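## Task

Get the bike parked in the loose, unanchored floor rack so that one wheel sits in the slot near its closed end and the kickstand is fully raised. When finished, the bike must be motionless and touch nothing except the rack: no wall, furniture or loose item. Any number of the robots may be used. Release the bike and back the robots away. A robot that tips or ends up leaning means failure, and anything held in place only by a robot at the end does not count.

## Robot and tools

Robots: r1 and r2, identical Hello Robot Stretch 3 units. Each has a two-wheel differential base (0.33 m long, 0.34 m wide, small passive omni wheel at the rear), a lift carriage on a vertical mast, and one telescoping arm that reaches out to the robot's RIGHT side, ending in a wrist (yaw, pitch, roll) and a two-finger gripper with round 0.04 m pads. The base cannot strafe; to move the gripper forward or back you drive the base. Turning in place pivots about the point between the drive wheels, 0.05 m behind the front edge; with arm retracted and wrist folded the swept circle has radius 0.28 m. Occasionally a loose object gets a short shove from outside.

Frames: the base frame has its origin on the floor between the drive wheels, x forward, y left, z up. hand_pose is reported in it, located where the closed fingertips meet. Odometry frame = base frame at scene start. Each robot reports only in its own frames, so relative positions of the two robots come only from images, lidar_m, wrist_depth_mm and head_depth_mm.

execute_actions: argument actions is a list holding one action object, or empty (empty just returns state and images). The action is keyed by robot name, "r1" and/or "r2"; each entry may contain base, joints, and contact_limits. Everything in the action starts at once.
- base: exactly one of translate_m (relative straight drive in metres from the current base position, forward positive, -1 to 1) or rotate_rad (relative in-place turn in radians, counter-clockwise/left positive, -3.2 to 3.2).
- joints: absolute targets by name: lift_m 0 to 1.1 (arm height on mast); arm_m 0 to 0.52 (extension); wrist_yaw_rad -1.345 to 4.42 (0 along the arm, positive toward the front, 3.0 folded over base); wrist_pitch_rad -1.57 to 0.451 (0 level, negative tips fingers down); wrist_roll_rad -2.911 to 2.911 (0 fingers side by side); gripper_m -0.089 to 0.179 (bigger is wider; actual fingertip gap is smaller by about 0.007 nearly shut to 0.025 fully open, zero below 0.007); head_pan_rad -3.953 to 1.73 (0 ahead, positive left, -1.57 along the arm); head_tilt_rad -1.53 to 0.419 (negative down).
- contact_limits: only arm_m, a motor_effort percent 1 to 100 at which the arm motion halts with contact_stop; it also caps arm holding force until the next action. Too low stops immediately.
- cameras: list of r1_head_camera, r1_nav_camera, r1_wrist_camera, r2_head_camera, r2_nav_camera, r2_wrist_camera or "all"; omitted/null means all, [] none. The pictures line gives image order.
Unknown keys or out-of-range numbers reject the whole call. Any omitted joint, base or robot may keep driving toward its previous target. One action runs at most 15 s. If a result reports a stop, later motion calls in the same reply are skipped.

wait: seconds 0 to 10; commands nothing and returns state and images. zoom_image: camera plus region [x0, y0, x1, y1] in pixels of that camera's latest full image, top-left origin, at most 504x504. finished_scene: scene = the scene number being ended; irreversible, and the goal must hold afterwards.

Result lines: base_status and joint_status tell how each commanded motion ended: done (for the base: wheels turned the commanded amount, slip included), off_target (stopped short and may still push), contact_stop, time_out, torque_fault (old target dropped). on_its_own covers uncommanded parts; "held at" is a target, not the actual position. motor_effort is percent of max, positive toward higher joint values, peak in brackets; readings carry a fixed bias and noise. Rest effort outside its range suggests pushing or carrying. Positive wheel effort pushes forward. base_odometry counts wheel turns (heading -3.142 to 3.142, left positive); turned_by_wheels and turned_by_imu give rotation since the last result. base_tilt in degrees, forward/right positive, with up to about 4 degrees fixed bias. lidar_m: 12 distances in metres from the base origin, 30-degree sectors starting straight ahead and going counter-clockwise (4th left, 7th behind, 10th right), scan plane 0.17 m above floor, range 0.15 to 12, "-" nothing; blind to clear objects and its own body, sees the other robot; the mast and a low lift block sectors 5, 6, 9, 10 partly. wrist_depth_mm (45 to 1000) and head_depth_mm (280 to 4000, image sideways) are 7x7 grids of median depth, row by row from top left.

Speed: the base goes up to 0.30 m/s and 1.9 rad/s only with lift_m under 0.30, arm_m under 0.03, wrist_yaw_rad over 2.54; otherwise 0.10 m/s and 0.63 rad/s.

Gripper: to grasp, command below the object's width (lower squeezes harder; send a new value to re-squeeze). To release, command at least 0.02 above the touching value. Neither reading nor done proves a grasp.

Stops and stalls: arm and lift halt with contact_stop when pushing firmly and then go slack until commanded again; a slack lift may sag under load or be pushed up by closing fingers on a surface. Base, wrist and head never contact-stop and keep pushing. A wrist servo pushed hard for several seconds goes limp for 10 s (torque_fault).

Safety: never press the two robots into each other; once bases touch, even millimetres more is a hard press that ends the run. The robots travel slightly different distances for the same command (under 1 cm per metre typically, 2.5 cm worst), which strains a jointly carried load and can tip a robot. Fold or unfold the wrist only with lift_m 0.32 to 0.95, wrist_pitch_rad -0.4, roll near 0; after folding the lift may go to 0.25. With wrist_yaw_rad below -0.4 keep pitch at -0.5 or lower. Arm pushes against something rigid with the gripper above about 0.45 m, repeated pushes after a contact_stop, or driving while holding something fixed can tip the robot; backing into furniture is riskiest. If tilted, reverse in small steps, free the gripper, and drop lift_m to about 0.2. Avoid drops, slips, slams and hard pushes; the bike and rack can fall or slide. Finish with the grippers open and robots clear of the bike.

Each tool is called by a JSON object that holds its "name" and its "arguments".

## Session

{"name": "execute_actions", "arguments": {"actions": []}}

Scene clock: 0.00 s.
r1.base_odometry: x=+0.000 y=+0.000 heading=+0.000 (m, m, rad; r1's odometry frame)
r1.turned_by_wheels: +0.000 (rad since the last result)
r1.turned_by_imu: +0.000 (rad since the last result)
r1.base_tilt: forward=-0.4 right=+1.5 (deg)
r1.lidar_m: 1.87 2.77 3.54 3.79 3.56 3.43 1.57 1.23 1.21 1.30 1.77 1.74
r1.head_depth_mm: 1751 1740 1730 1720 1707 1718 1705 / 1844 1858 1852 1849 1828 1828 1822 / 1942 2001 1990 1987 1961 1972 1955 / 2004 2162 2153 2126 2145 2124 2083 / 2010 2358 2334 2319 2325 2308 2242 / 2044 2560 2549 2556 2545 2552 2198 / 2049 2804 2843 2805 2822 2747 2201
r1.base_status: not commanded
r1.joint_positions: lift_m=+0.565 arm_m=+0.002 wrist_yaw_rad=+2.943 wrist_pitch_rad=-0.348 wrist_roll_rad=-0.015 gripper_m=+0.037 head_pan_rad=+0.018 head_tilt_rad=-0.018
r1.joint_status: not commanded
r1.motor_effort: left_wheel=+0 right_wheel=+0 lift_m=+26 arm_m=+0 wrist_yaw_rad=+1 wrist_pitch_rad=+8 wrist_roll_rad=+0 gripper_m=+1 head_pan_rad=+0 head_tilt_rad=+3 (%)
r1.hand_pose: x=+0.0246 y=+0.0815 z=+0.5934 quat_wxyz=(+0.191, +0.700, +0.054, +0.686) (m; r1's base frame)
r1.wrist_depth_mm: - - - - - - - / - - - - - - - / - - - - - - - / - - - - - - - / - - - - - - - / 910 881 - 866 817 837 850 / 771 782 752 733 741 723 717
r2.base_odometry: x=+0.000 y=+0.000 heading=+0.000 (m, m, rad; r2's odometry frame)
r2.turned_by_wheels: +0.000 (rad since the last result)
r2.turned_by_imu: +0.000 (rad since the last result)
r2.base_tilt: forward=-1.5 right=-2.3 (deg)
r2.lidar_m: 1.81 3.64 3.71 2.54 2.84 1.75 1.20 1.12 1.14 1.47 1.38 1.41
r2.head_depth_mm: 1639 1617 1602 1598 1575 1554 1549 / 1776 1812 1777 1771 1757 1732 1701 / 1861 2041 2033 1999 1980 1956 1923 / 1879 2310 2310 2280 2265 2227 2142 / 1896 2685 2719 2705 2633 2612 2265 / 1923 2872 3343 3239 3200 3032 2272 / 1942 2935 3668 3658 3635 3376 2242
r2.base_status: not commanded
r2.joint_positions: lift_m=+0.587 arm_m=+0.000 wrist_yaw_rad=+3.021 wrist_pitch_rad=-0.476 wrist_roll_rad=+0.001 gripper_m=+0.037 head_pan_rad=-0.004 head_tilt_rad=+0.011
r2.joint_status: not commanded
r2.motor_effort: left_wheel=+0 right_wheel=+1 lift_m=+25 arm_m=+0 wrist_yaw_rad=+0 wrist_pitch_rad=+4 wrist_roll_rad=+1 gripper_m=+0 head_pan_rad=-1 head_tilt_rad=+1 (%)
r2.hand_pose: x=+0.0049 y=+0.0706 z=+0.5866 quat_wxyz=(+0.208, +0.696, +0.125, +0.676) (m; r2's base frame)
r2.wrist_depth_mm: - - - - - - - / - - - - - - - / - - - - - - - / - - - - - - - / 996 972 976 993 - 984 968 / 842 845 813 826 856 839 830 / 707 717 - 717 697 718 731
pictures: r1_head_camera (sideways: a quarter turn clockwise sets it upright), r1_nav_camera (sideways: a quarter turn counterclockwise sets it upright), r1_wrist_camera, r2_head_camera (sideways: a quarter turn clockwise sets it upright), r2_nav_camera (sideways: a quarter turn counterclockwise sets it upright), r2_wrist_camera
Images, in order (width x height): r1_head_camera 896x504, r1_nav_camera 672x504, r1_wrist_camera 644x364, r2_head_camera 896x504, r2_nav_camera 672x504, r2_wrist_camera 644x364.

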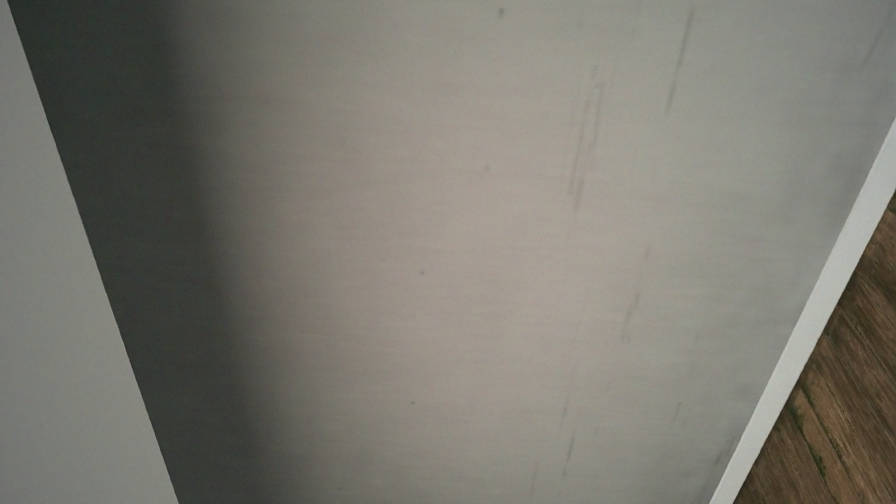

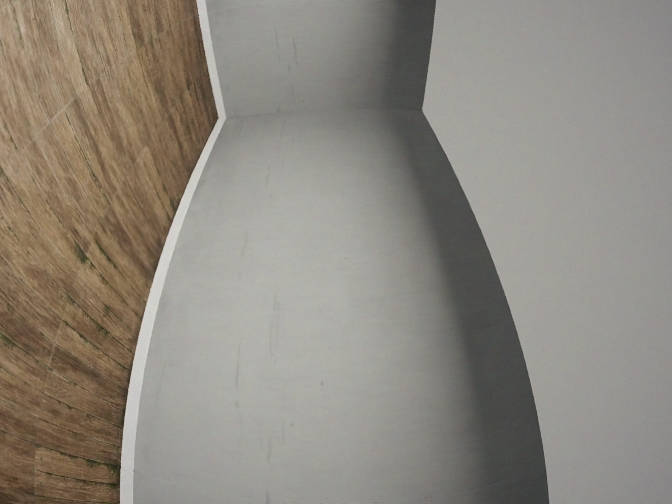

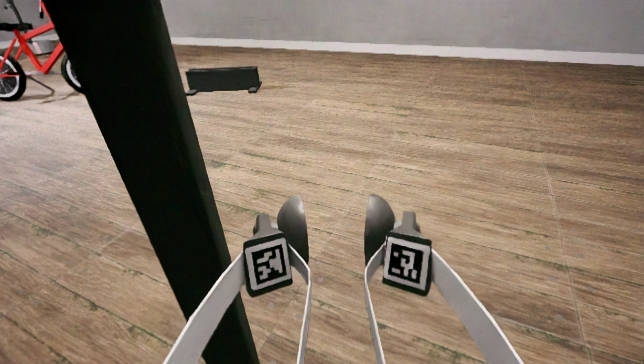

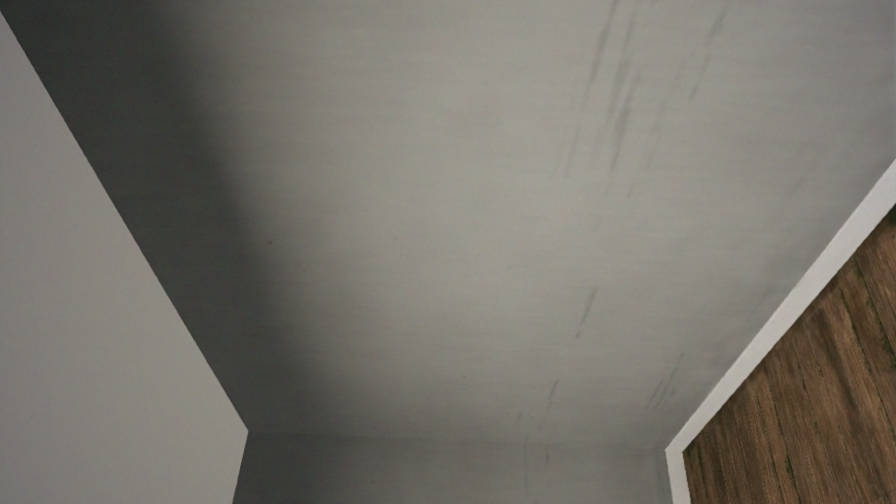

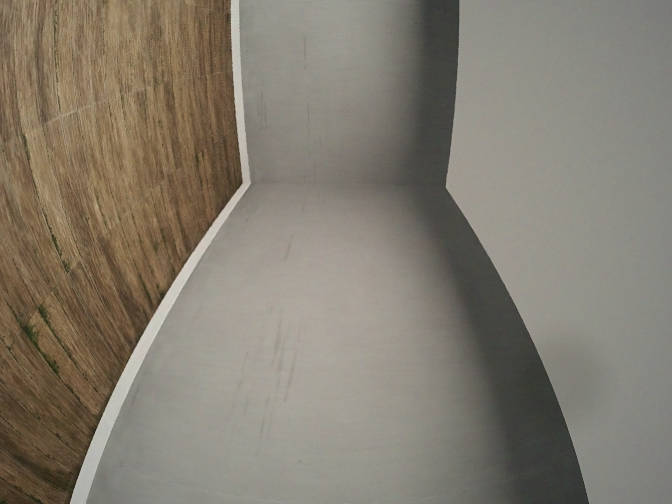

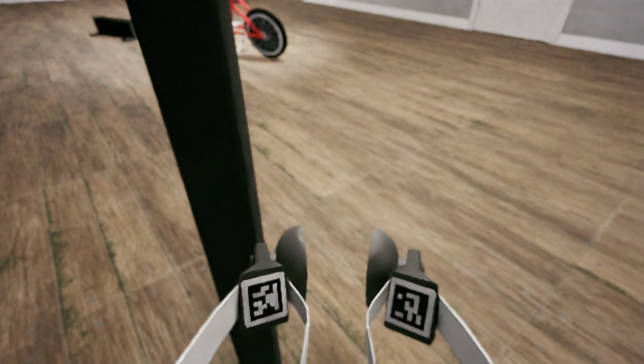

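{"name": "execute_actions", "arguments": {"actions": [{"r1": {"joints": {"head_pan_rad": 1.72, "head_tilt_rad": -0.3, "lift_m": 0.26, "wrist_pitch_rad": -0.4}}, "r2": {"joints": {"head_pan_rad": 1.72, "head_tilt_rad": -0.35, "lift_m": 0.26, "wrist_pitch_rad": -0.4}}}], "cameras": ["r1_head_camera", "r1_nav_camera", "r2_head_camera", "r2_nav_camera"]}}

Scene clock: 10.13 s.
r1.base_odometry: x=+0.000 y=+0.000 heading=+0.000 (m, m, rad; r1's odometry frame)
r1.turned_by_wheels: +0.000 (rad since the last result)
r1.turned_by_imu: -0.001 (rad since the last result)
r1.base_tilt: forward=-0.4 right=+1.4 (deg)
r1.lidar_m: 1.87 2.77 3.54 3.81 3.57 3.44 1.57 1.23 1.21 1.30 1.77 1.74
r1.head_depth_mm: 3431 3640 3777 3865 2872 2056 1593 / 3777 3918 - - 2891 2044 1591 / - - - - 2668 2032 1582 / - - - - 2751 2008 1575 / - - - - 2798 1998 1552 / - - - - 2782 1983 1562 / - - - - - - -
r1.base_status: not commanded
r1.joint_positions: lift_m=+0.261 arm_m=+0.002 wrist_yaw_rad=+2.943 wrist_pitch_rad=-0.414 wrist_roll_rad=-0.015 gripper_m=+0.037 head_pan_rad=+1.713 head_tilt_rad=-0.296
r1.joint_status: all done
r1.motor_effort: left_wheel=+0(0) right_wheel=+0(0) lift_m=+9(24) arm_m=+0(0) wrist_yaw_rad=+0(0) wrist_pitch_rad=+7(6) wrist_roll_rad=+0(0) gripper_m=+1(1) head_pan_rad=+4(43) head_tilt_rad=-3(29) (%)
r1.hand_pose: x=+0.0231 y=+0.0739 z=+0.2745 quat_wxyz=(+0.213, +0.698, +0.078, +0.680) (m; r1's base frame)
r1.wrist_depth_mm: - - - - - - - / - - - - - - - / 930 - 897 860 854 824 796 / 718 705 692 670 658 642 635 / 574 560 - 542 547 532 516 / 482 502 - - 444 451 439 / - - - - 392 384 385
r2.base_odometry: x=+0.000 y=+0.000 heading=+0.000 (m, m, rad; r2's odometry frame)
r2.turned_by_wheels: +0.000 (rad since the last result)
r2.turned_by_imu: -0.001 (rad since the last result)
r2.base_tilt: forward=-1.4 right=-2.3 (deg)
r2.lidar_m: 1.81 3.63 3.71 2.55 2.84 1.76 1.21 1.12 1.15 1.47 1.38 1.41
r2.head_depth_mm: - - - - 2603 1882 1491 / - - - 3965 2564 1880 1499 / - - - 3909 2529 1857 1484 / - - - 3909 2524 1850 1481 / - - - 3303 2486 1850 1445 / - - - 3321 2456 1805 1457 / - - - 3673 2539 - -
r2.base_status: not commanded
r2.joint_positions: lift_m=+0.260 arm_m=+0.000 wrist_yaw_rad=+3.021 wrist_pitch_rad=-0.418 wrist_roll_rad=+0.001 gripper_m=+0.037 head_pan_rad=+1.713 head_tilt_rad=-0.345
r2.joint_status: all done
r2.motor_effort: left_wheel=+0(0) right_wheel=+0(0) lift_m=+18(26) arm_m=+0(0) wrist_yaw_rad=+0(1) wrist_pitch_rad=+6(7) wrist_roll_rad=+1(1) gripper_m=-1(1) head_pan_rad=+3(25) head_tilt_rad=-2(19) (%)
r2.hand_pose: x=+0.0059 y=+0.0782 z=+0.2730 quat_wxyz=(+0.189, +0.699, +0.105, +0.681) (m; r2's base frame)
r2.wrist_depth_mm: - - - - - - - / - - - - - - - / 964 955 977 949 971 998 964 / 721 707 721 724 725 731 726 / 575 574 - 573 591 583 580 / 480 498 - 514 500 483 482 / - - - - 401 412 419
pictures: r1_head_camera (sideways: a quarter turn clockwise sets it upright), r1_nav_camera (sideways: a quarter turn counterclockwise sets it upright), r2_head_camera (sideways: a quarter turn clockwise sets it upright), r2_nav_camera (sideways: a quarter turn counterclockwise sets it upright)
Images, in order (width x height): r1_head_camera 896x504, r1_nav_camera 672x504, r2_head_camera 896x504, r2_nav_camera 672x504.

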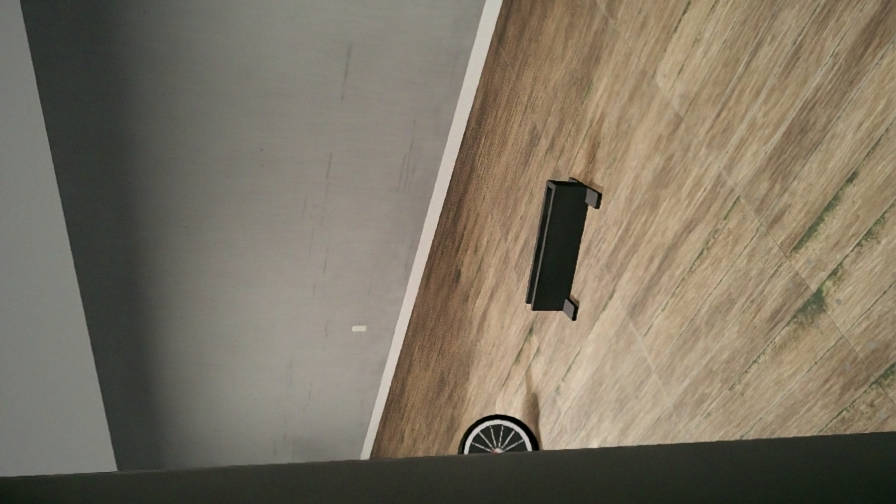

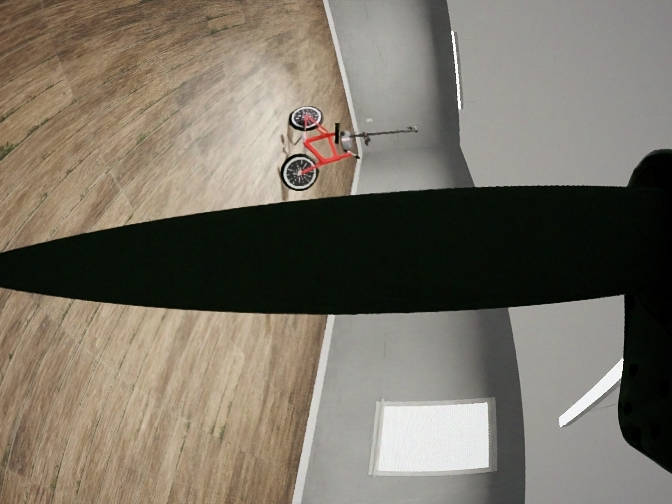

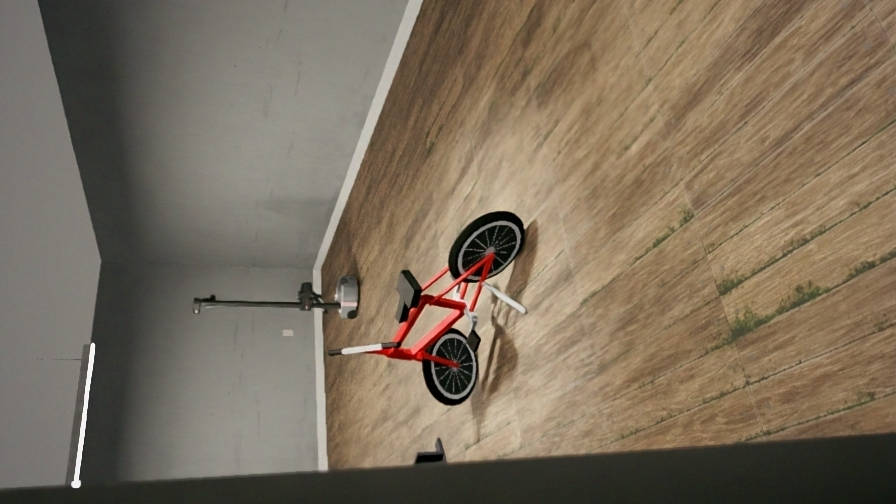

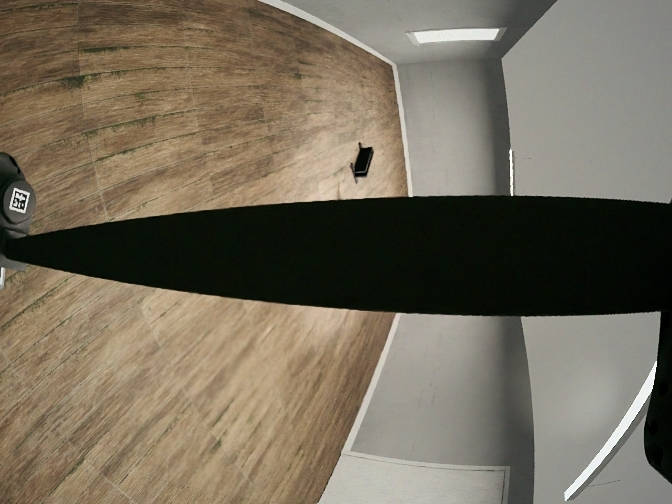

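{"name": "execute_actions", "arguments": {"actions": [{"r1": {"base": {"rotate_rad": 1.95}, "joints": {"head_pan_rad": 0.0, "head_tilt_rad": -0.35}}, "r2": {"base": {"rotate_rad": 1.9}, "joints": {"head_pan_rad": 0.0, "head_tilt_rad": -0.4}}}], "cameras": ["r1_head_camera", "r1_nav_camera", "r2_head_camera", "r2_nav_camera"]}}

Scene clock: 19.13 s.
r1.base_odometry: x=+0.000 y=+0.000 heading=+1.950 (m, m, rad; r1's odometry frame)
r1.turned_by_wheels: +1.950 (rad since the last result)
r1.turned_by_imu: +1.912 (rad since the last result)
r1.base_tilt: forward=-0.4 right=+1.4 (deg)
r1.lidar_m: 3.00 3.46 1.85 1.28 1.21 1.24 1.61 1.74 1.78 2.31 3.55 3.60
r1.head_depth_mm: - - - - 2572 1924 1521 / - - - - 2613 1919 1517 / - - - - 2578 1901 1505 / - - - 3938 2543 1894 1497 / - - - 3248 2558 1893 1498 / - - - 3508 2531 1868 1491 / - - - 3585 2517 1861 1472
r1.base_status: done
r1.joint_positions: lift_m=+0.261 arm_m=+0.002 wrist_yaw_rad=+2.943 wrist_pitch_rad=-0.414 wrist_roll_rad=-0.015 gripper_m=+0.037 head_pan_rad=+0.007 head_tilt_rad=-0.346
r1.joint_status: all done
r1.motor_effort: left_wheel=-2(11) right_wheel=+2(9) lift_m=+9(9) arm_m=+0(0) wrist_yaw_rad=+0(2) wrist_pitch_rad=+6(7) wrist_roll_rad=+0(0) gripper_m=-1(0) head_pan_rad=-4(46) head_tilt_rad=-3(11) (%)
r1.hand_pose: x=+0.0231 y=+0.0738 z=+0.2745 quat_wxyz=(+0.213, +0.698, +0.078, +0.680) (m; r1's base frame)
r1.wrist_depth_mm: 866 - - - - - - / 933 - - - - - - / 911 - 877 868 834 810 792 / 703 700 680 673 655 641 629 / 572 564 - 550 545 524 518 / 478 505 - - 438 455 442 / - - - - 393 384 385
r2.base_odometry: x=+0.000 y=+0.000 heading=+1.900 (m, m, rad; r2's odometry frame)
r2.turned_by_wheels: +1.900 (rad since the last result)
r2.turned_by_imu: +1.900 (rad since the last result)
r2.base_tilt: forward=-1.5 right=-2.3 (deg)
r2.lidar_m: 2.55 2.38 1.33 1.13 1.12 1.28 1.39 1.39 1.58 2.66 3.63 2.55
r2.head_depth_mm: - - - 3524 2374 1786 1423 / - - - 3134 2370 1761 1439 / - - - 3044 2349 1792 1418 / - - - 3139 2321 1759 1412 / - - - 3310 2285 1742 1399 / - - - 3256 2257 1730 1397 / - - - 3264 2252 1702 1387
r2.base_status: done
r2.joint_positions: lift_m=+0.260 arm_m=+0.000 wrist_yaw_rad=+3.021 wrist_pitch_rad=-0.418 wrist_roll_rad=+0.001 gripper_m=+0.037 head_pan_rad=+0.007 head_tilt_rad=-0.395
r2.joint_status: all done
r2.motor_effort: left_wheel=-2(7) right_wheel=+3(10) lift_m=+18(18) arm_m=+0(0) wrist_yaw_rad=+0(0) wrist_pitch_rad=+6(6) wrist_roll_rad=+1(1) gripper_m=+0(0) head_pan_rad=-3(27) head_tilt_rad=-2(7) (%)
r2.hand_pose: x=+0.0059 y=+0.0782 z=+0.2730 quat_wxyz=(+0.189, +0.699, +0.105, +0.681) (m; r2's base frame)
r2.wrist_depth_mm: 856 907 - - - - - / 911 984 - - - - - / 918 954 955 966 959 965 970 / 720 714 722 725 727 730 737 / 570 570 - 576 590 588 579 / 477 494 - 514 496 480 483 / - - - - 402 417 418
pictures: r1_head_camera (sideways: a quarter turn clockwise sets it upright), r1_nav_camera (sideways: a quarter turn counterclockwise sets it upright), r2_head_camera (sideways: a quarter turn clockwise sets it upright), r2_nav_camera (sideways: a quarter turn counterclockwise sets it upright)
Images, in order (width x height): r1_head_camera 896x504, r1_nav_camera 672x504, r2_head_camera 896x504, r2_nav_camera 672x504.

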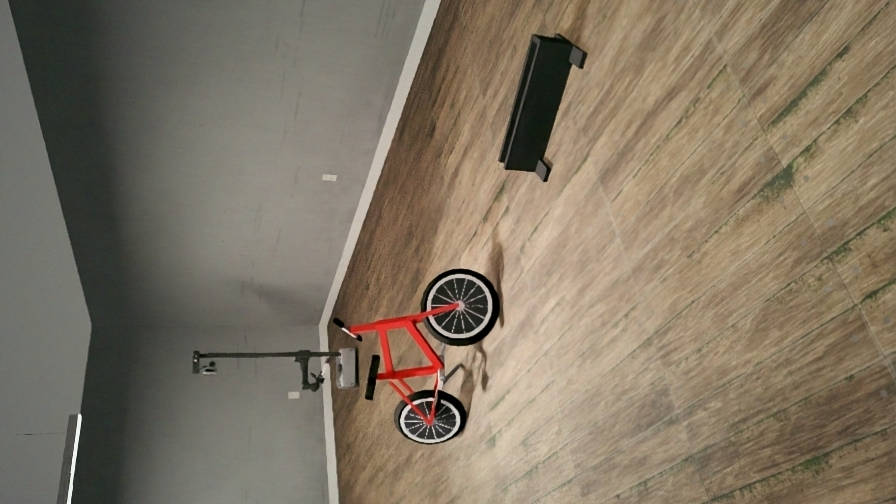

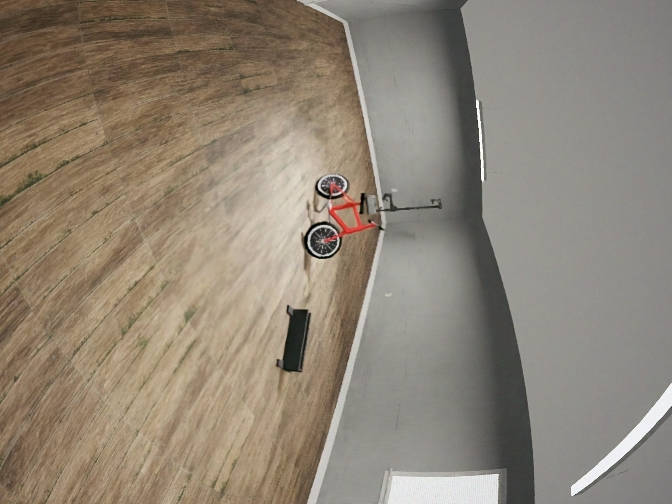

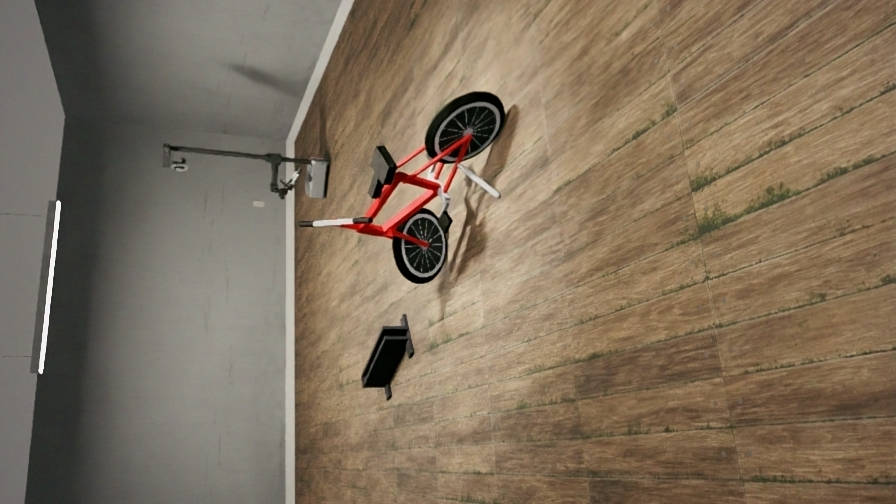

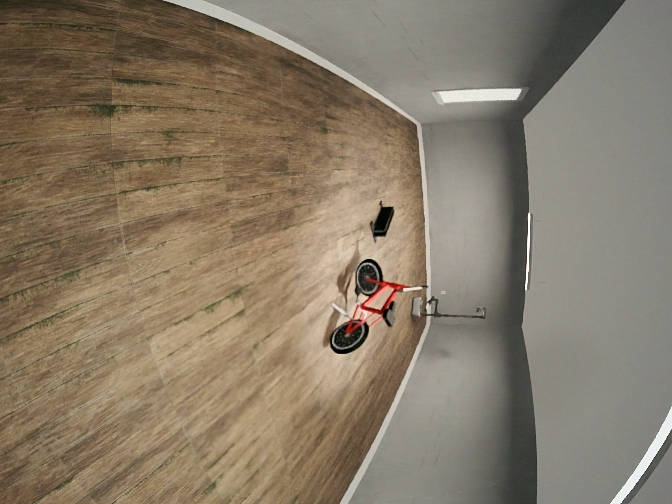

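{"name": "execute_actions", "arguments": {"actions": [{"r1": {"base": {"rotate_rad": 0.31}}, "r2": {"base": {"rotate_rad": 0.066}}}], "cameras": []}}

{"name": "execute_actions", "arguments": {"actions": [{"r1": {"base": {"translate_m": 1.0}}, "r2": {"base": {"translate_m": 1.0}}}], "cameras": []}}

{"name": "execute_actions", "arguments": {"actions": [{"r1": {"base": {"translate_m": 1.0}, "joints": {"head_pan_rad": -0.7, "head_tilt_rad": -0.7}}, "r2": {"base": {"translate_m": 0.8}, "joints": {"head_pan_rad": -0.5, "head_tilt_rad": -0.7}}}], "cameras": ["r1_head_camera", "r1_nav_camera", "r2_head_camera", "r2_nav_camera"]}}

Scene clock: 83.33 s.
r1.base_odometry: x=+0.000 y=+0.000 heading=+2.260 (m, m, rad; r1's odometry frame)
r1.turned_by_wheels: +0.310 (rad since the last result)
r1.turned_by_imu: +0.304 (rad since the last result)
r1.base_tilt: forward=-0.4 right=+1.4 (deg)
r1.lidar_m: 2.99 2.54 1.42 1.21 1.21 1.38 1.75 1.74 2.00 3.36 3.54 3.07
r1.head_depth_mm: - - - - 2634 1940 1514 / - - - 3194 2601 1914 1510 / - - - 3587 2577 1897 1510 / - - - 3671 2558 1891 1498 / - - - 3888 2531 1869 1489 / - - - 3868 2510 1877 1482 / - - - 3801 2492 1860 1472
r1.base_status: done
r1.joint_positions: lift_m=+0.261 arm_m=+0.002 wrist_yaw_rad=+2.943 wrist_pitch_rad=-0.414 wrist_roll_rad=-0.015 gripper_m=+0.037 head_pan_rad=+0.007 head_tilt_rad=-0.346
r1.joint_status: not commanded
r1.motor_effort: left_wheel=-2(10) right_wheel=+2(8) lift_m=+9(9) arm_m=+0(0) wrist_yaw_rad=-2(1) wrist_pitch_rad=+6(6) wrist_roll_rad=-1(0) gripper_m=+0(0) head_pan_rad=-3(4) head_tilt_rad=-2(3) (%)
r1.hand_pose: x=+0.0231 y=+0.0738 z=+0.2745 quat_wxyz=(+0.213, +0.698, +0.078, +0.680) (m; r1's base frame)
r1.wrist_depth_mm: 902 - - - - - - / 991 - - - - - - / 937 - 896 869 829 831 801 / 724 699 684 674 665 658 632 / 573 563 - 541 546 532 516 / 474 504 - - 443 445 440 / - - - - 392 388 382
r2.base_odometry: x=+0.000 y=+0.000 heading=+1.966 (m, m, rad; r2's odometry frame)
r2.turned_by_wheels: +0.066 (rad since the last result)
r2.turned_by_imu: +0.065 (rad since the last result)
r2.base_tilt: forward=-1.5 right=-2.4 (deg)
r2.lidar_m: 2.64 2.13 1.28 1.12 1.13 1.33 1.39 1.39 1.63 2.97 3.64 2.55
r2.head_depth_mm: - - - 3530 2378 1793 1432 / - - - 2899 2369 1784 1429 / - - - 3134 2328 1773 1416 / - - - 3217 2326 1752 1415 / - - - 3307 2299 1753 1405 / - - - 3277 2302 1735 1380 / - - - 3206 2244 1714 1382
r2.base_status: done
r2.joint_positions: lift_m=+0.260 arm_m=+0.000 wrist_yaw_rad=+3.021 wrist_pitch_rad=-0.418 wrist_roll_rad=+0.001 gripper_m=+0.037 head_pan_rad=+0.007 head_tilt_rad=-0.395
r2.joint_status: not commanded
r2.motor_effort: left_wheel=-2(6) right_wheel=+3(7) lift_m=+18(18) arm_m=+0(0) wrist_yaw_rad=+1(1) wrist_pitch_rad=+6(6) wrist_roll_rad=+1(1) gripper_m=+0(0) head_pan_rad=-3(2) head_tilt_rad=-1(2) (%)
r2.hand_pose: x=+0.0059 y=+0.0782 z=+0.2730 quat_wxyz=(+0.189, +0.699, +0.105, +0.681) (m; r2's base frame)
r2.wrist_depth_mm: 878 925 - - - - - / 936 - - - - - - / 942 947 972 969 963 986 974 / 717 723 721 716 724 731 732 / 578 575 - 580 591 583 585 / 477 504 - 516 502 485 484 / - - - - 403 415 415
pictures: none
No camera images: the call's "cameras" was empty. Leave "cameras" out to get every camera's image.

Scene clock: 88.50 s.
r1.base_odometry: x=-0.636 y=+0.772 heading=+2.260 (m, m, rad; r1's odometry frame)
r1.turned_by_wheels: +0.000 (rad since the last result)
r1.turned_by_imu: +0.006 (rad since the last result)
r1.base_tilt: forward=-0.4 right=+1.4 (deg)
r1.lidar_m: 2.02 3.07 1.74 1.49 1.49 1.70 2.70 2.70 3.07 3.27 3.28 2.03
r1.head_depth_mm: - - - 3805 2202 1927 1520 / - - - 4000 2352 1916 1514 / - - - 3928 2572 1897 1506 / - - - 3942 2553 1885 1503 / - - - 3911 2537 1872 1494 / - - - 3817 2499 1870 1495 / - - - 3818 2480 1863 1478
r1.base_status: done
r1.joint_positions: lift_m=+0.261 arm_m=+0.002 wrist_yaw_rad=+2.943 wrist_pitch_rad=-0.414 wrist_roll_rad=-0.015 gripper_m=+0.037 head_pan_rad=+0.007 head_tilt_rad=-0.347
r1.joint_status: not commanded
r1.motor_effort: left_wheel=-3(8) right_wheel=+2(8) lift_m=+9(9) arm_m=+0(0) wrist_yaw_rad=+1(0) wrist_pitch_rad=+6(6) wrist_roll_rad=-1(0) gripper_m=+1(1) head_pan_rad=-4(4) head_tilt_rad=-2(2) (%)
r1.hand_pose: x=+0.0231 y=+0.0738 z=+0.2744 quat_wxyz=(+0.213, +0.698, +0.078, +0.680) (m; r1's base frame)
r1.wrist_depth_mm: - - - - - - - / - - - - - - - / 936 - 893 852 851 819 800 / 706 696 688 674 661 645 621 / 576 567 - 548 545 533 512 / 482 495 - - 439 452 441 / - - - - 390 387 380
r2.base_odometry: x=-0.385 y=+0.923 heading=+1.966 (m, m, rad; r2's odometry frame)
r2.turned_by_wheels: +0.000 (rad since the last result)
r2.turned_by_imu: -0.002 (rad since the last result)
r2.base_tilt: forward=-1.4 right=-2.3 (deg)
r2.lidar_m: 1.81 2.56 1.53 1.35 1.35 1.59 2.36 2.37 2.80 3.42 3.39 1.63
r2.head_depth_mm: - - - 3514 1882 1789 1437 / - - - 3472 2145 1780 1437 / - - - 3395 2250 1762 1421 / - - - 3465 2308 1760 1401 / - - - 3068 2283 1734 1406 / - - - 3291 2277 1732 1399 / - - - 3206 2202 1731 1385
r2.base_status: done
r2.joint_positions: lift_m=+0.260 arm_m=+0.000 wrist_yaw_rad=+3.021 wrist_pitch_rad=-0.418 wrist_roll_rad=+0.001 gripper_m=+0.037 head_pan_rad=+0.007 head_tilt_rad=-0.396
r2.joint_status: not commanded
r2.motor_effort: left_wheel=-2(5) right_wheel=+3(9) lift_m=+18(18) arm_m=+0(0) wrist_yaw_rad=+1(0) wrist_pitch_rad=+6(6) wrist_roll_rad=+1(1) gripper_m=+0(1) head_pan_rad=-2(2) head_tilt_rad=-2(2) (%)
r2.hand_pose: x=+0.0059 y=+0.0783 z=+0.2731 quat_wxyz=(+0.189, +0.699, +0.105, +0.681) (m; r2's base frame)
r2.wrist_depth_mm: - - - - - - - / - - - - - - - / 942 953 954 956 974 971 991 / 713 719 723 713 721 736 727 / 574 576 - 573 587 581 578 / 480 494 - 513 494 488 485 / - - - - 401 415 416
pictures: none
No camera images: the call's "cameras" was empty. Leave "cameras" out to get every camera's image.

Scene clock: 93.50 s.
r1.base_odometry: x=-1.271 y=+1.544 heading=+2.260 (m, m, rad; r1's odometry frame)
r1.turned_by_wheels: +0.000 (rad since the last result)
r1.turned_by_imu: +0.006 (rad since the last result)
r1.base_tilt: forward=-0.4 right=+1.4 (deg)
r1.lidar_m: 1.39 3.62 2.05 1.76 1.76 2.03 3.49 3.65 3.49 2.99 3.00 1.09
r1.head_depth_mm: 2680 2934 2716 2069 1673 1407 1209 / 2833 3123 2692 2057 1667 1395 1204 / 3051 3286 2686 2051 1669 1393 1203 / 3257 3478 2698 1985 1626 1391 1198 / 3466 3691 2650 1541 1568 1391 1198 / 3746 3777 2521 1901 1644 1384 1198 / - 2541 2477 1834 1642 1381 1191
r1.base_status: done
r1.joint_positions: lift_m=+0.261 arm_m=+0.002 wrist_yaw_rad=+2.943 wrist_pitch_rad=-0.414 wrist_roll_rad=-0.015 gripper_m=+0.037 head_pan_rad=-0.693 head_tilt_rad=-0.692
r1.joint_status: all done
r1.motor_effort: left_wheel=-2(10) right_wheel=+2(7) lift_m=+9(10) arm_m=+0(0) wrist_yaw_rad=+0(0) wrist_pitch_rad=+6(7) wrist_roll_rad=+0(0) gripper_m=+0(0) head_pan_rad=-4(43) head_tilt_rad=-6(34) (%)
r1.hand_pose: x=+0.0231 y=+0.0738 z=+0.2744 quat_wxyz=(+0.213, +0.698, +0.078, +0.680) (m; r1's base frame)
r1.wrist_depth_mm: - - - - - - - / - - - - - - - / 947 - 893 861 849 808 792 / 724 699 694 653 653 644 632 / 576 564 - 560 542 525 517 / 481 506 - - 439 450 438 / - - - - 393 388 384
r2.base_odometry: x=-0.692 y=+1.662 heading=+1.966 (m, m, rad; r2's odometry frame)
r2.turned_by_wheels: +0.000 (rad since the last result)
r2.turned_by_imu: -0.002 (rad since the last result)
r2.base_tilt: forward=-1.4 right=-2.4 (deg)
r2.lidar_m: 1.26 2.90 1.74 1.53 1.53 1.81 3.14 3.14 3.69 3.21 1.02 1.00
r2.head_depth_mm: 3229 3397 2746 2060 1675 1411 1206 / 3548 3655 2735 2059 1421 1408 1205 / 3891 3854 2702 1920 1507 1385 1193 / - 3582 2686 1402 1595 1381 1185 / - 3191 2526 1519 1594 1364 1185 / - 3686 2497 1602 1625 1355 1176 / - 3710 2522 2004 1597 1354 1162
r2.base_status: done
r2.joint_positions: lift_m=+0.260 arm_m=+0.000 wrist_yaw_rad=+3.021 wrist_pitch_rad=-0.417 wrist_roll_rad=+0.001 gripper_m=+0.037 head_pan_rad=-0.493 head_tilt_rad=-0.692
r2.joint_status: all done
r2.motor_effort: left_wheel=-1(5) right_wheel=+3(8) lift_m=+19(19) arm_m=+0(0) wrist_yaw_rad=+1(0) wrist_pitch_rad=+6(6) wrist_roll_rad=+1(1) gripper_m=+0(0) head_pan_rad=-3(21) head_tilt_rad=-3(18) (%)
r2.hand_pose: x=+0.0059 y=+0.0783 z=+0.2731 quat_wxyz=(+0.188, +0.699, +0.105, +0.681) (m; r2's base frame)
r2.wrist_depth_mm: - - - - - - - / - - - - - - - / 952 940 967 960 962 982 993 / 721 715 720 722 725 726 736 / 575 581 - 579 595 583 581 / 476 497 - 514 499 483 487 / - - - - 400 417 417
pictures: r1_head_camera (sideways: a quarter turn clockwise sets it upright), r1_nav_camera (sideways: a quarter turn counterclockwise sets it upright), r2_head_camera (sideways: a quarter turn clockwise sets it upright), r2_nav_camera (sideways: a quarter turn counterclockwise sets it upright)
Images, in order (width x height): r1_head_camera 896x504, r1_nav_camera 672x504, r2_head_camera 896x504, r2_nav_camera 672x504.

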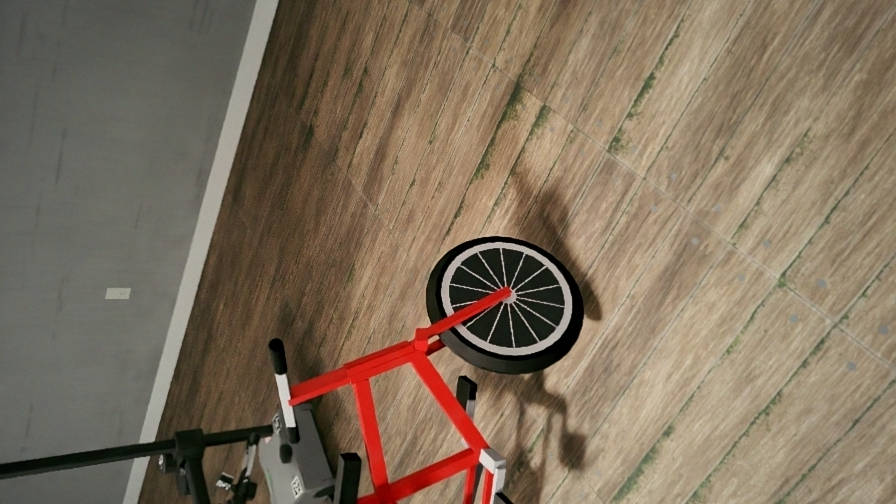

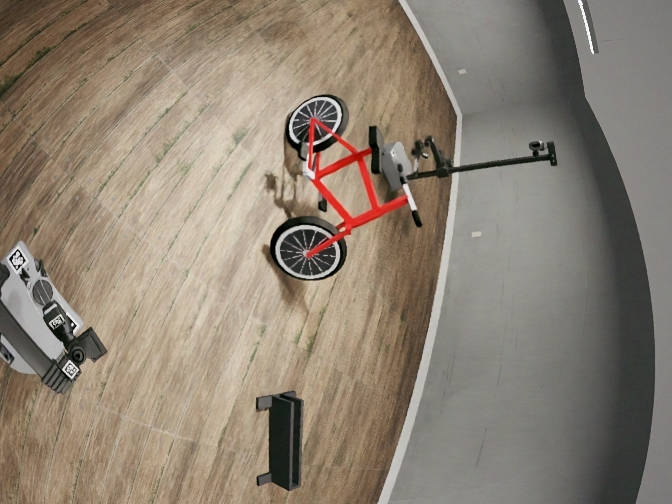

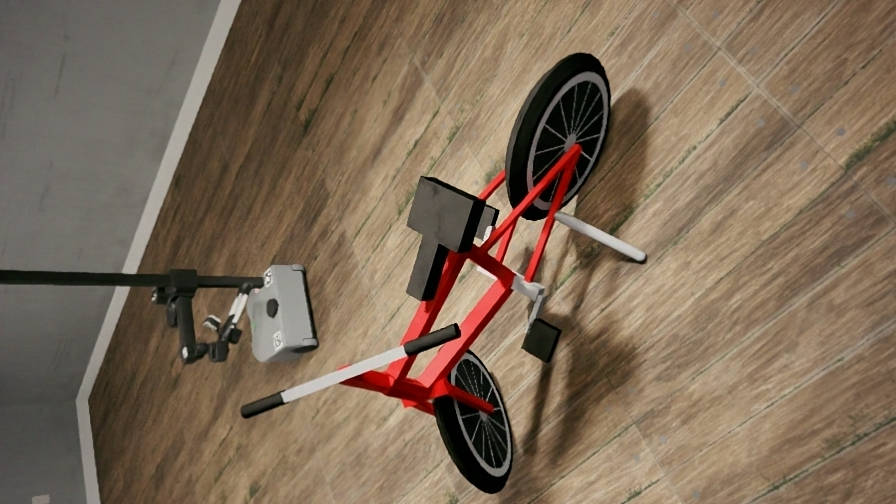

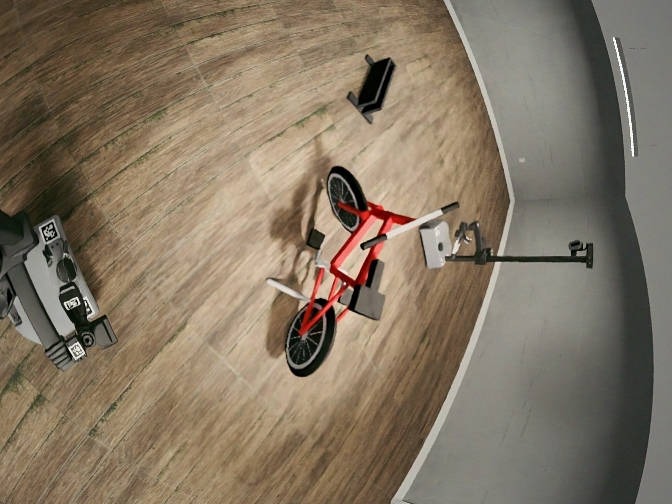

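{"name": "execute_actions", "arguments": {"actions": []}}

Scene clock: 109.80 s.
r1.base_odometry: x=-1.271 y=+1.544 heading=+2.260 (m, m, rad; r1's odometry frame)
r1.turned_by_wheels: +0.000 (rad since the last result)
r1.turned_by_imu: +0.000 (rad since the last result)
r1.base_tilt: forward=-0.5 right=+1.4 (deg)
r1.lidar_m: 1.40 3.62 2.05 1.76 1.76 2.03 3.48 3.65 3.50 2.99 2.99 1.09
r1.head_depth_mm: 2669 2929 2715 2069 1665 1410 1210 / 2845 3127 2693 2067 1665 1401 1201 / 3025 3320 2714 2059 1672 1398 1205 / 3256 3479 2676 1988 1619 1396 1199 / 3523 3689 2632 1551 1570 1386 1195 / 3767 3810 2532 1898 1644 1391 1195 / - 2520 2483 1832 1647 1390 1188
r1.base_status: done
r1.joint_positions: lift_m=+0.261 arm_m=+0.002 wrist_yaw_rad=+2.943 wrist_pitch_rad=-0.414 wrist_roll_rad=-0.015 gripper_m=+0.037 head_pan_rad=-0.693 head_tilt_rad=-0.692
r1.joint_status: all done
r1.motor_effort: left_wheel=-2(10) right_wheel=+2(7) lift_m=+9(10) arm_m=+0(0) wrist_yaw_rad=+0(0) wrist_pitch_rad=+6(7) wrist_roll_rad=+0(0) gripper_m=+0(0) head_pan_rad=-3(43) head_tilt_rad=-7(34) (%)
r1.hand_pose: x=+0.0231 y=+0.0738 z=+0.2744 quat_wxyz=(+0.213, +0.698, +0.078, +0.680) (m; r1's base frame)
r1.wrist_depth_mm: - - - - - - - / - - - - - - - / 932 - 914 865 844 811 806 / 704 704 689 662 652 647 630 / 568 560 - 546 547 525 516 / 486 505 - - 433 447 440 / - - - - 389 385 384
r2.base_odometry: x=-0.692 y=+1.662 heading=+1.966 (m, m, rad; r2's odometry frame)
r2.turned_by_wheels: +0.000 (rad since the last result)
r2.turned_by_imu: -0.001 (rad since the last result)
r2.base_tilt: forward=-1.4 right=-2.3 (deg)
r2.lidar_m: 1.26 2.89 1.74 1.52 1.53 1.81 3.13 3.13 3.68 3.20 1.02 1.00
r2.head_depth_mm: 3249 3492 2769 2088 1676 1406 1201 / 3530 3686 2699 2048 1420 1387 1207 / 3830 3890 2660 1931 1529 1380 1190 / - 3571 2651 1394 1595 1376 1182 / - 3172 2525 1514 1578 1363 1178 / - 3685 2498 1608 1631 1370 1173 / - 3613 2573 1960 1628 1351 1167
r2.base_status: done
r2.joint_positions: lift_m=+0.260 arm_m=+0.000 wrist_yaw_rad=+3.021 wrist_pitch_rad=-0.417 wrist_roll_rad=+0.001 gripper_m=+0.037 head_pan_rad=-0.493 head_tilt_rad=-0.692
r2.joint_status: all done
r2.motor_effort: left_wheel=-2(5) right_wheel=+2(8) lift_m=+19(19) arm_m=+0(0) wrist_yaw_rad=+0(0) wrist_pitch_rad=+6(6) wrist_roll_rad=+1(1) gripper_m=-1(0) head_pan_rad=-2(21) head_tilt_rad=-3(18) (%)
r2.hand_pose: x=+0.0059 y=+0.0783 z=+0.2731 quat_wxyz=(+0.188, +0.699, +0.105, +0.681) (m; r2's base frame)
r2.wrist_depth_mm: - - - - - - - / - - - - - - - / 940 945 952 964 963 981 971 / 715 712 726 718 730 731 727 / 585 566 - 575 586 578 580 / 477 492 - 513 495 484 489 / - - - - 399 413 416
pictures: r1_head_camera (sideways: a quarter turn clockwise sets it upright), r1_nav_camera (sideways: a quarter turn counterclockwise sets it upright), r1_wrist_camera, r2_head_camera (sideways: a quarter turn clockwise sets it upright), r2_nav_camera (sideways: a quarter turn counterclockwise sets it upright), r2_wrist_camera
Images, in order (width x height): r1_head_camera 896x504, r1_nav_camera 672x504, r1_wrist_camera 644x364, r2_head_camera 896x504, r2_nav_camera 672x504, r2_wrist_camera 644x364.

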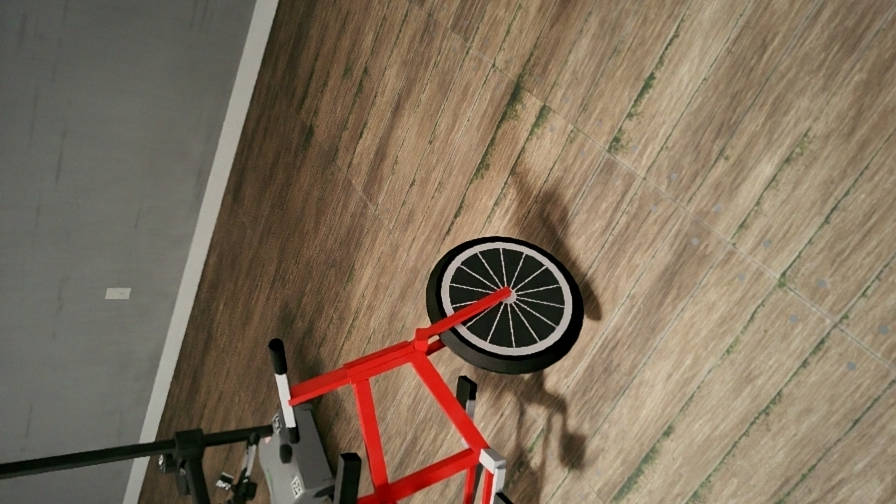

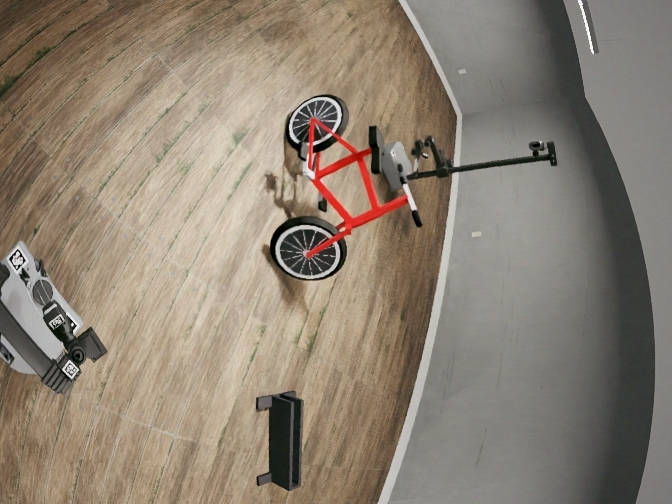

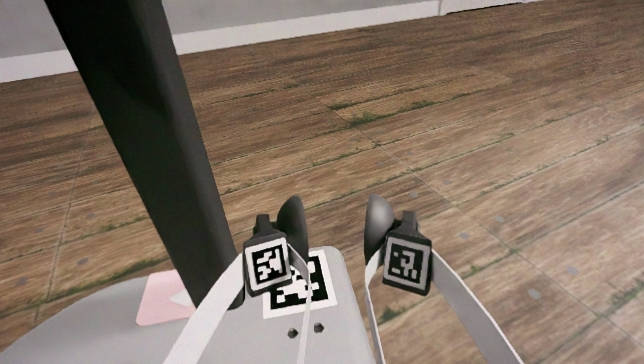

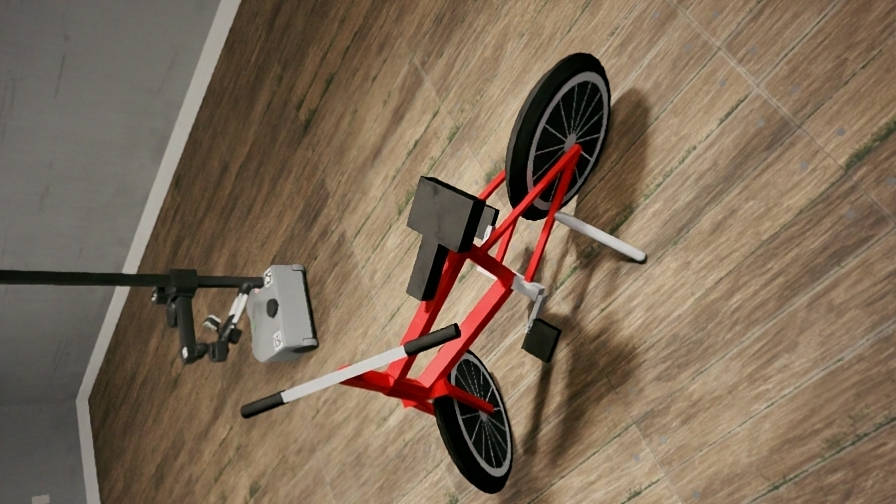

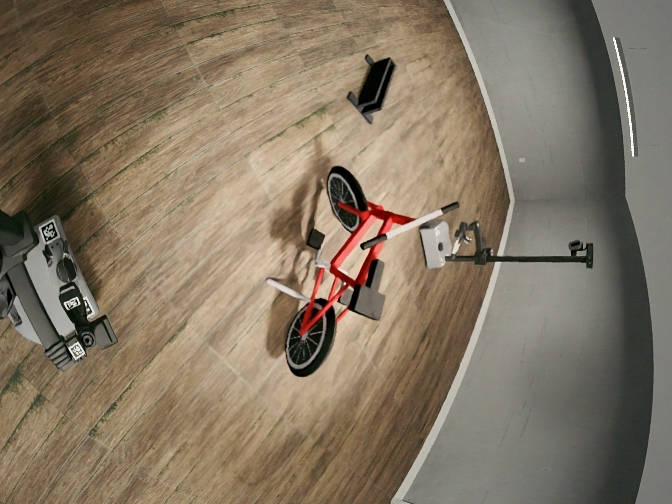

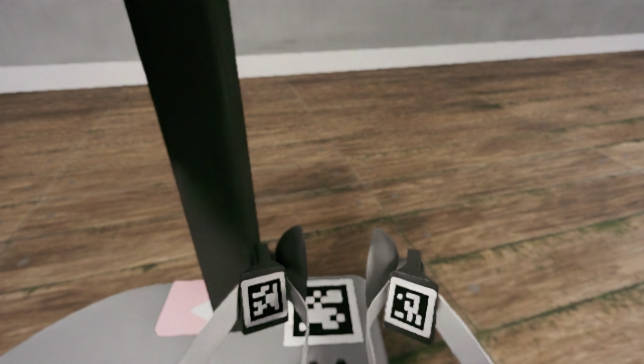

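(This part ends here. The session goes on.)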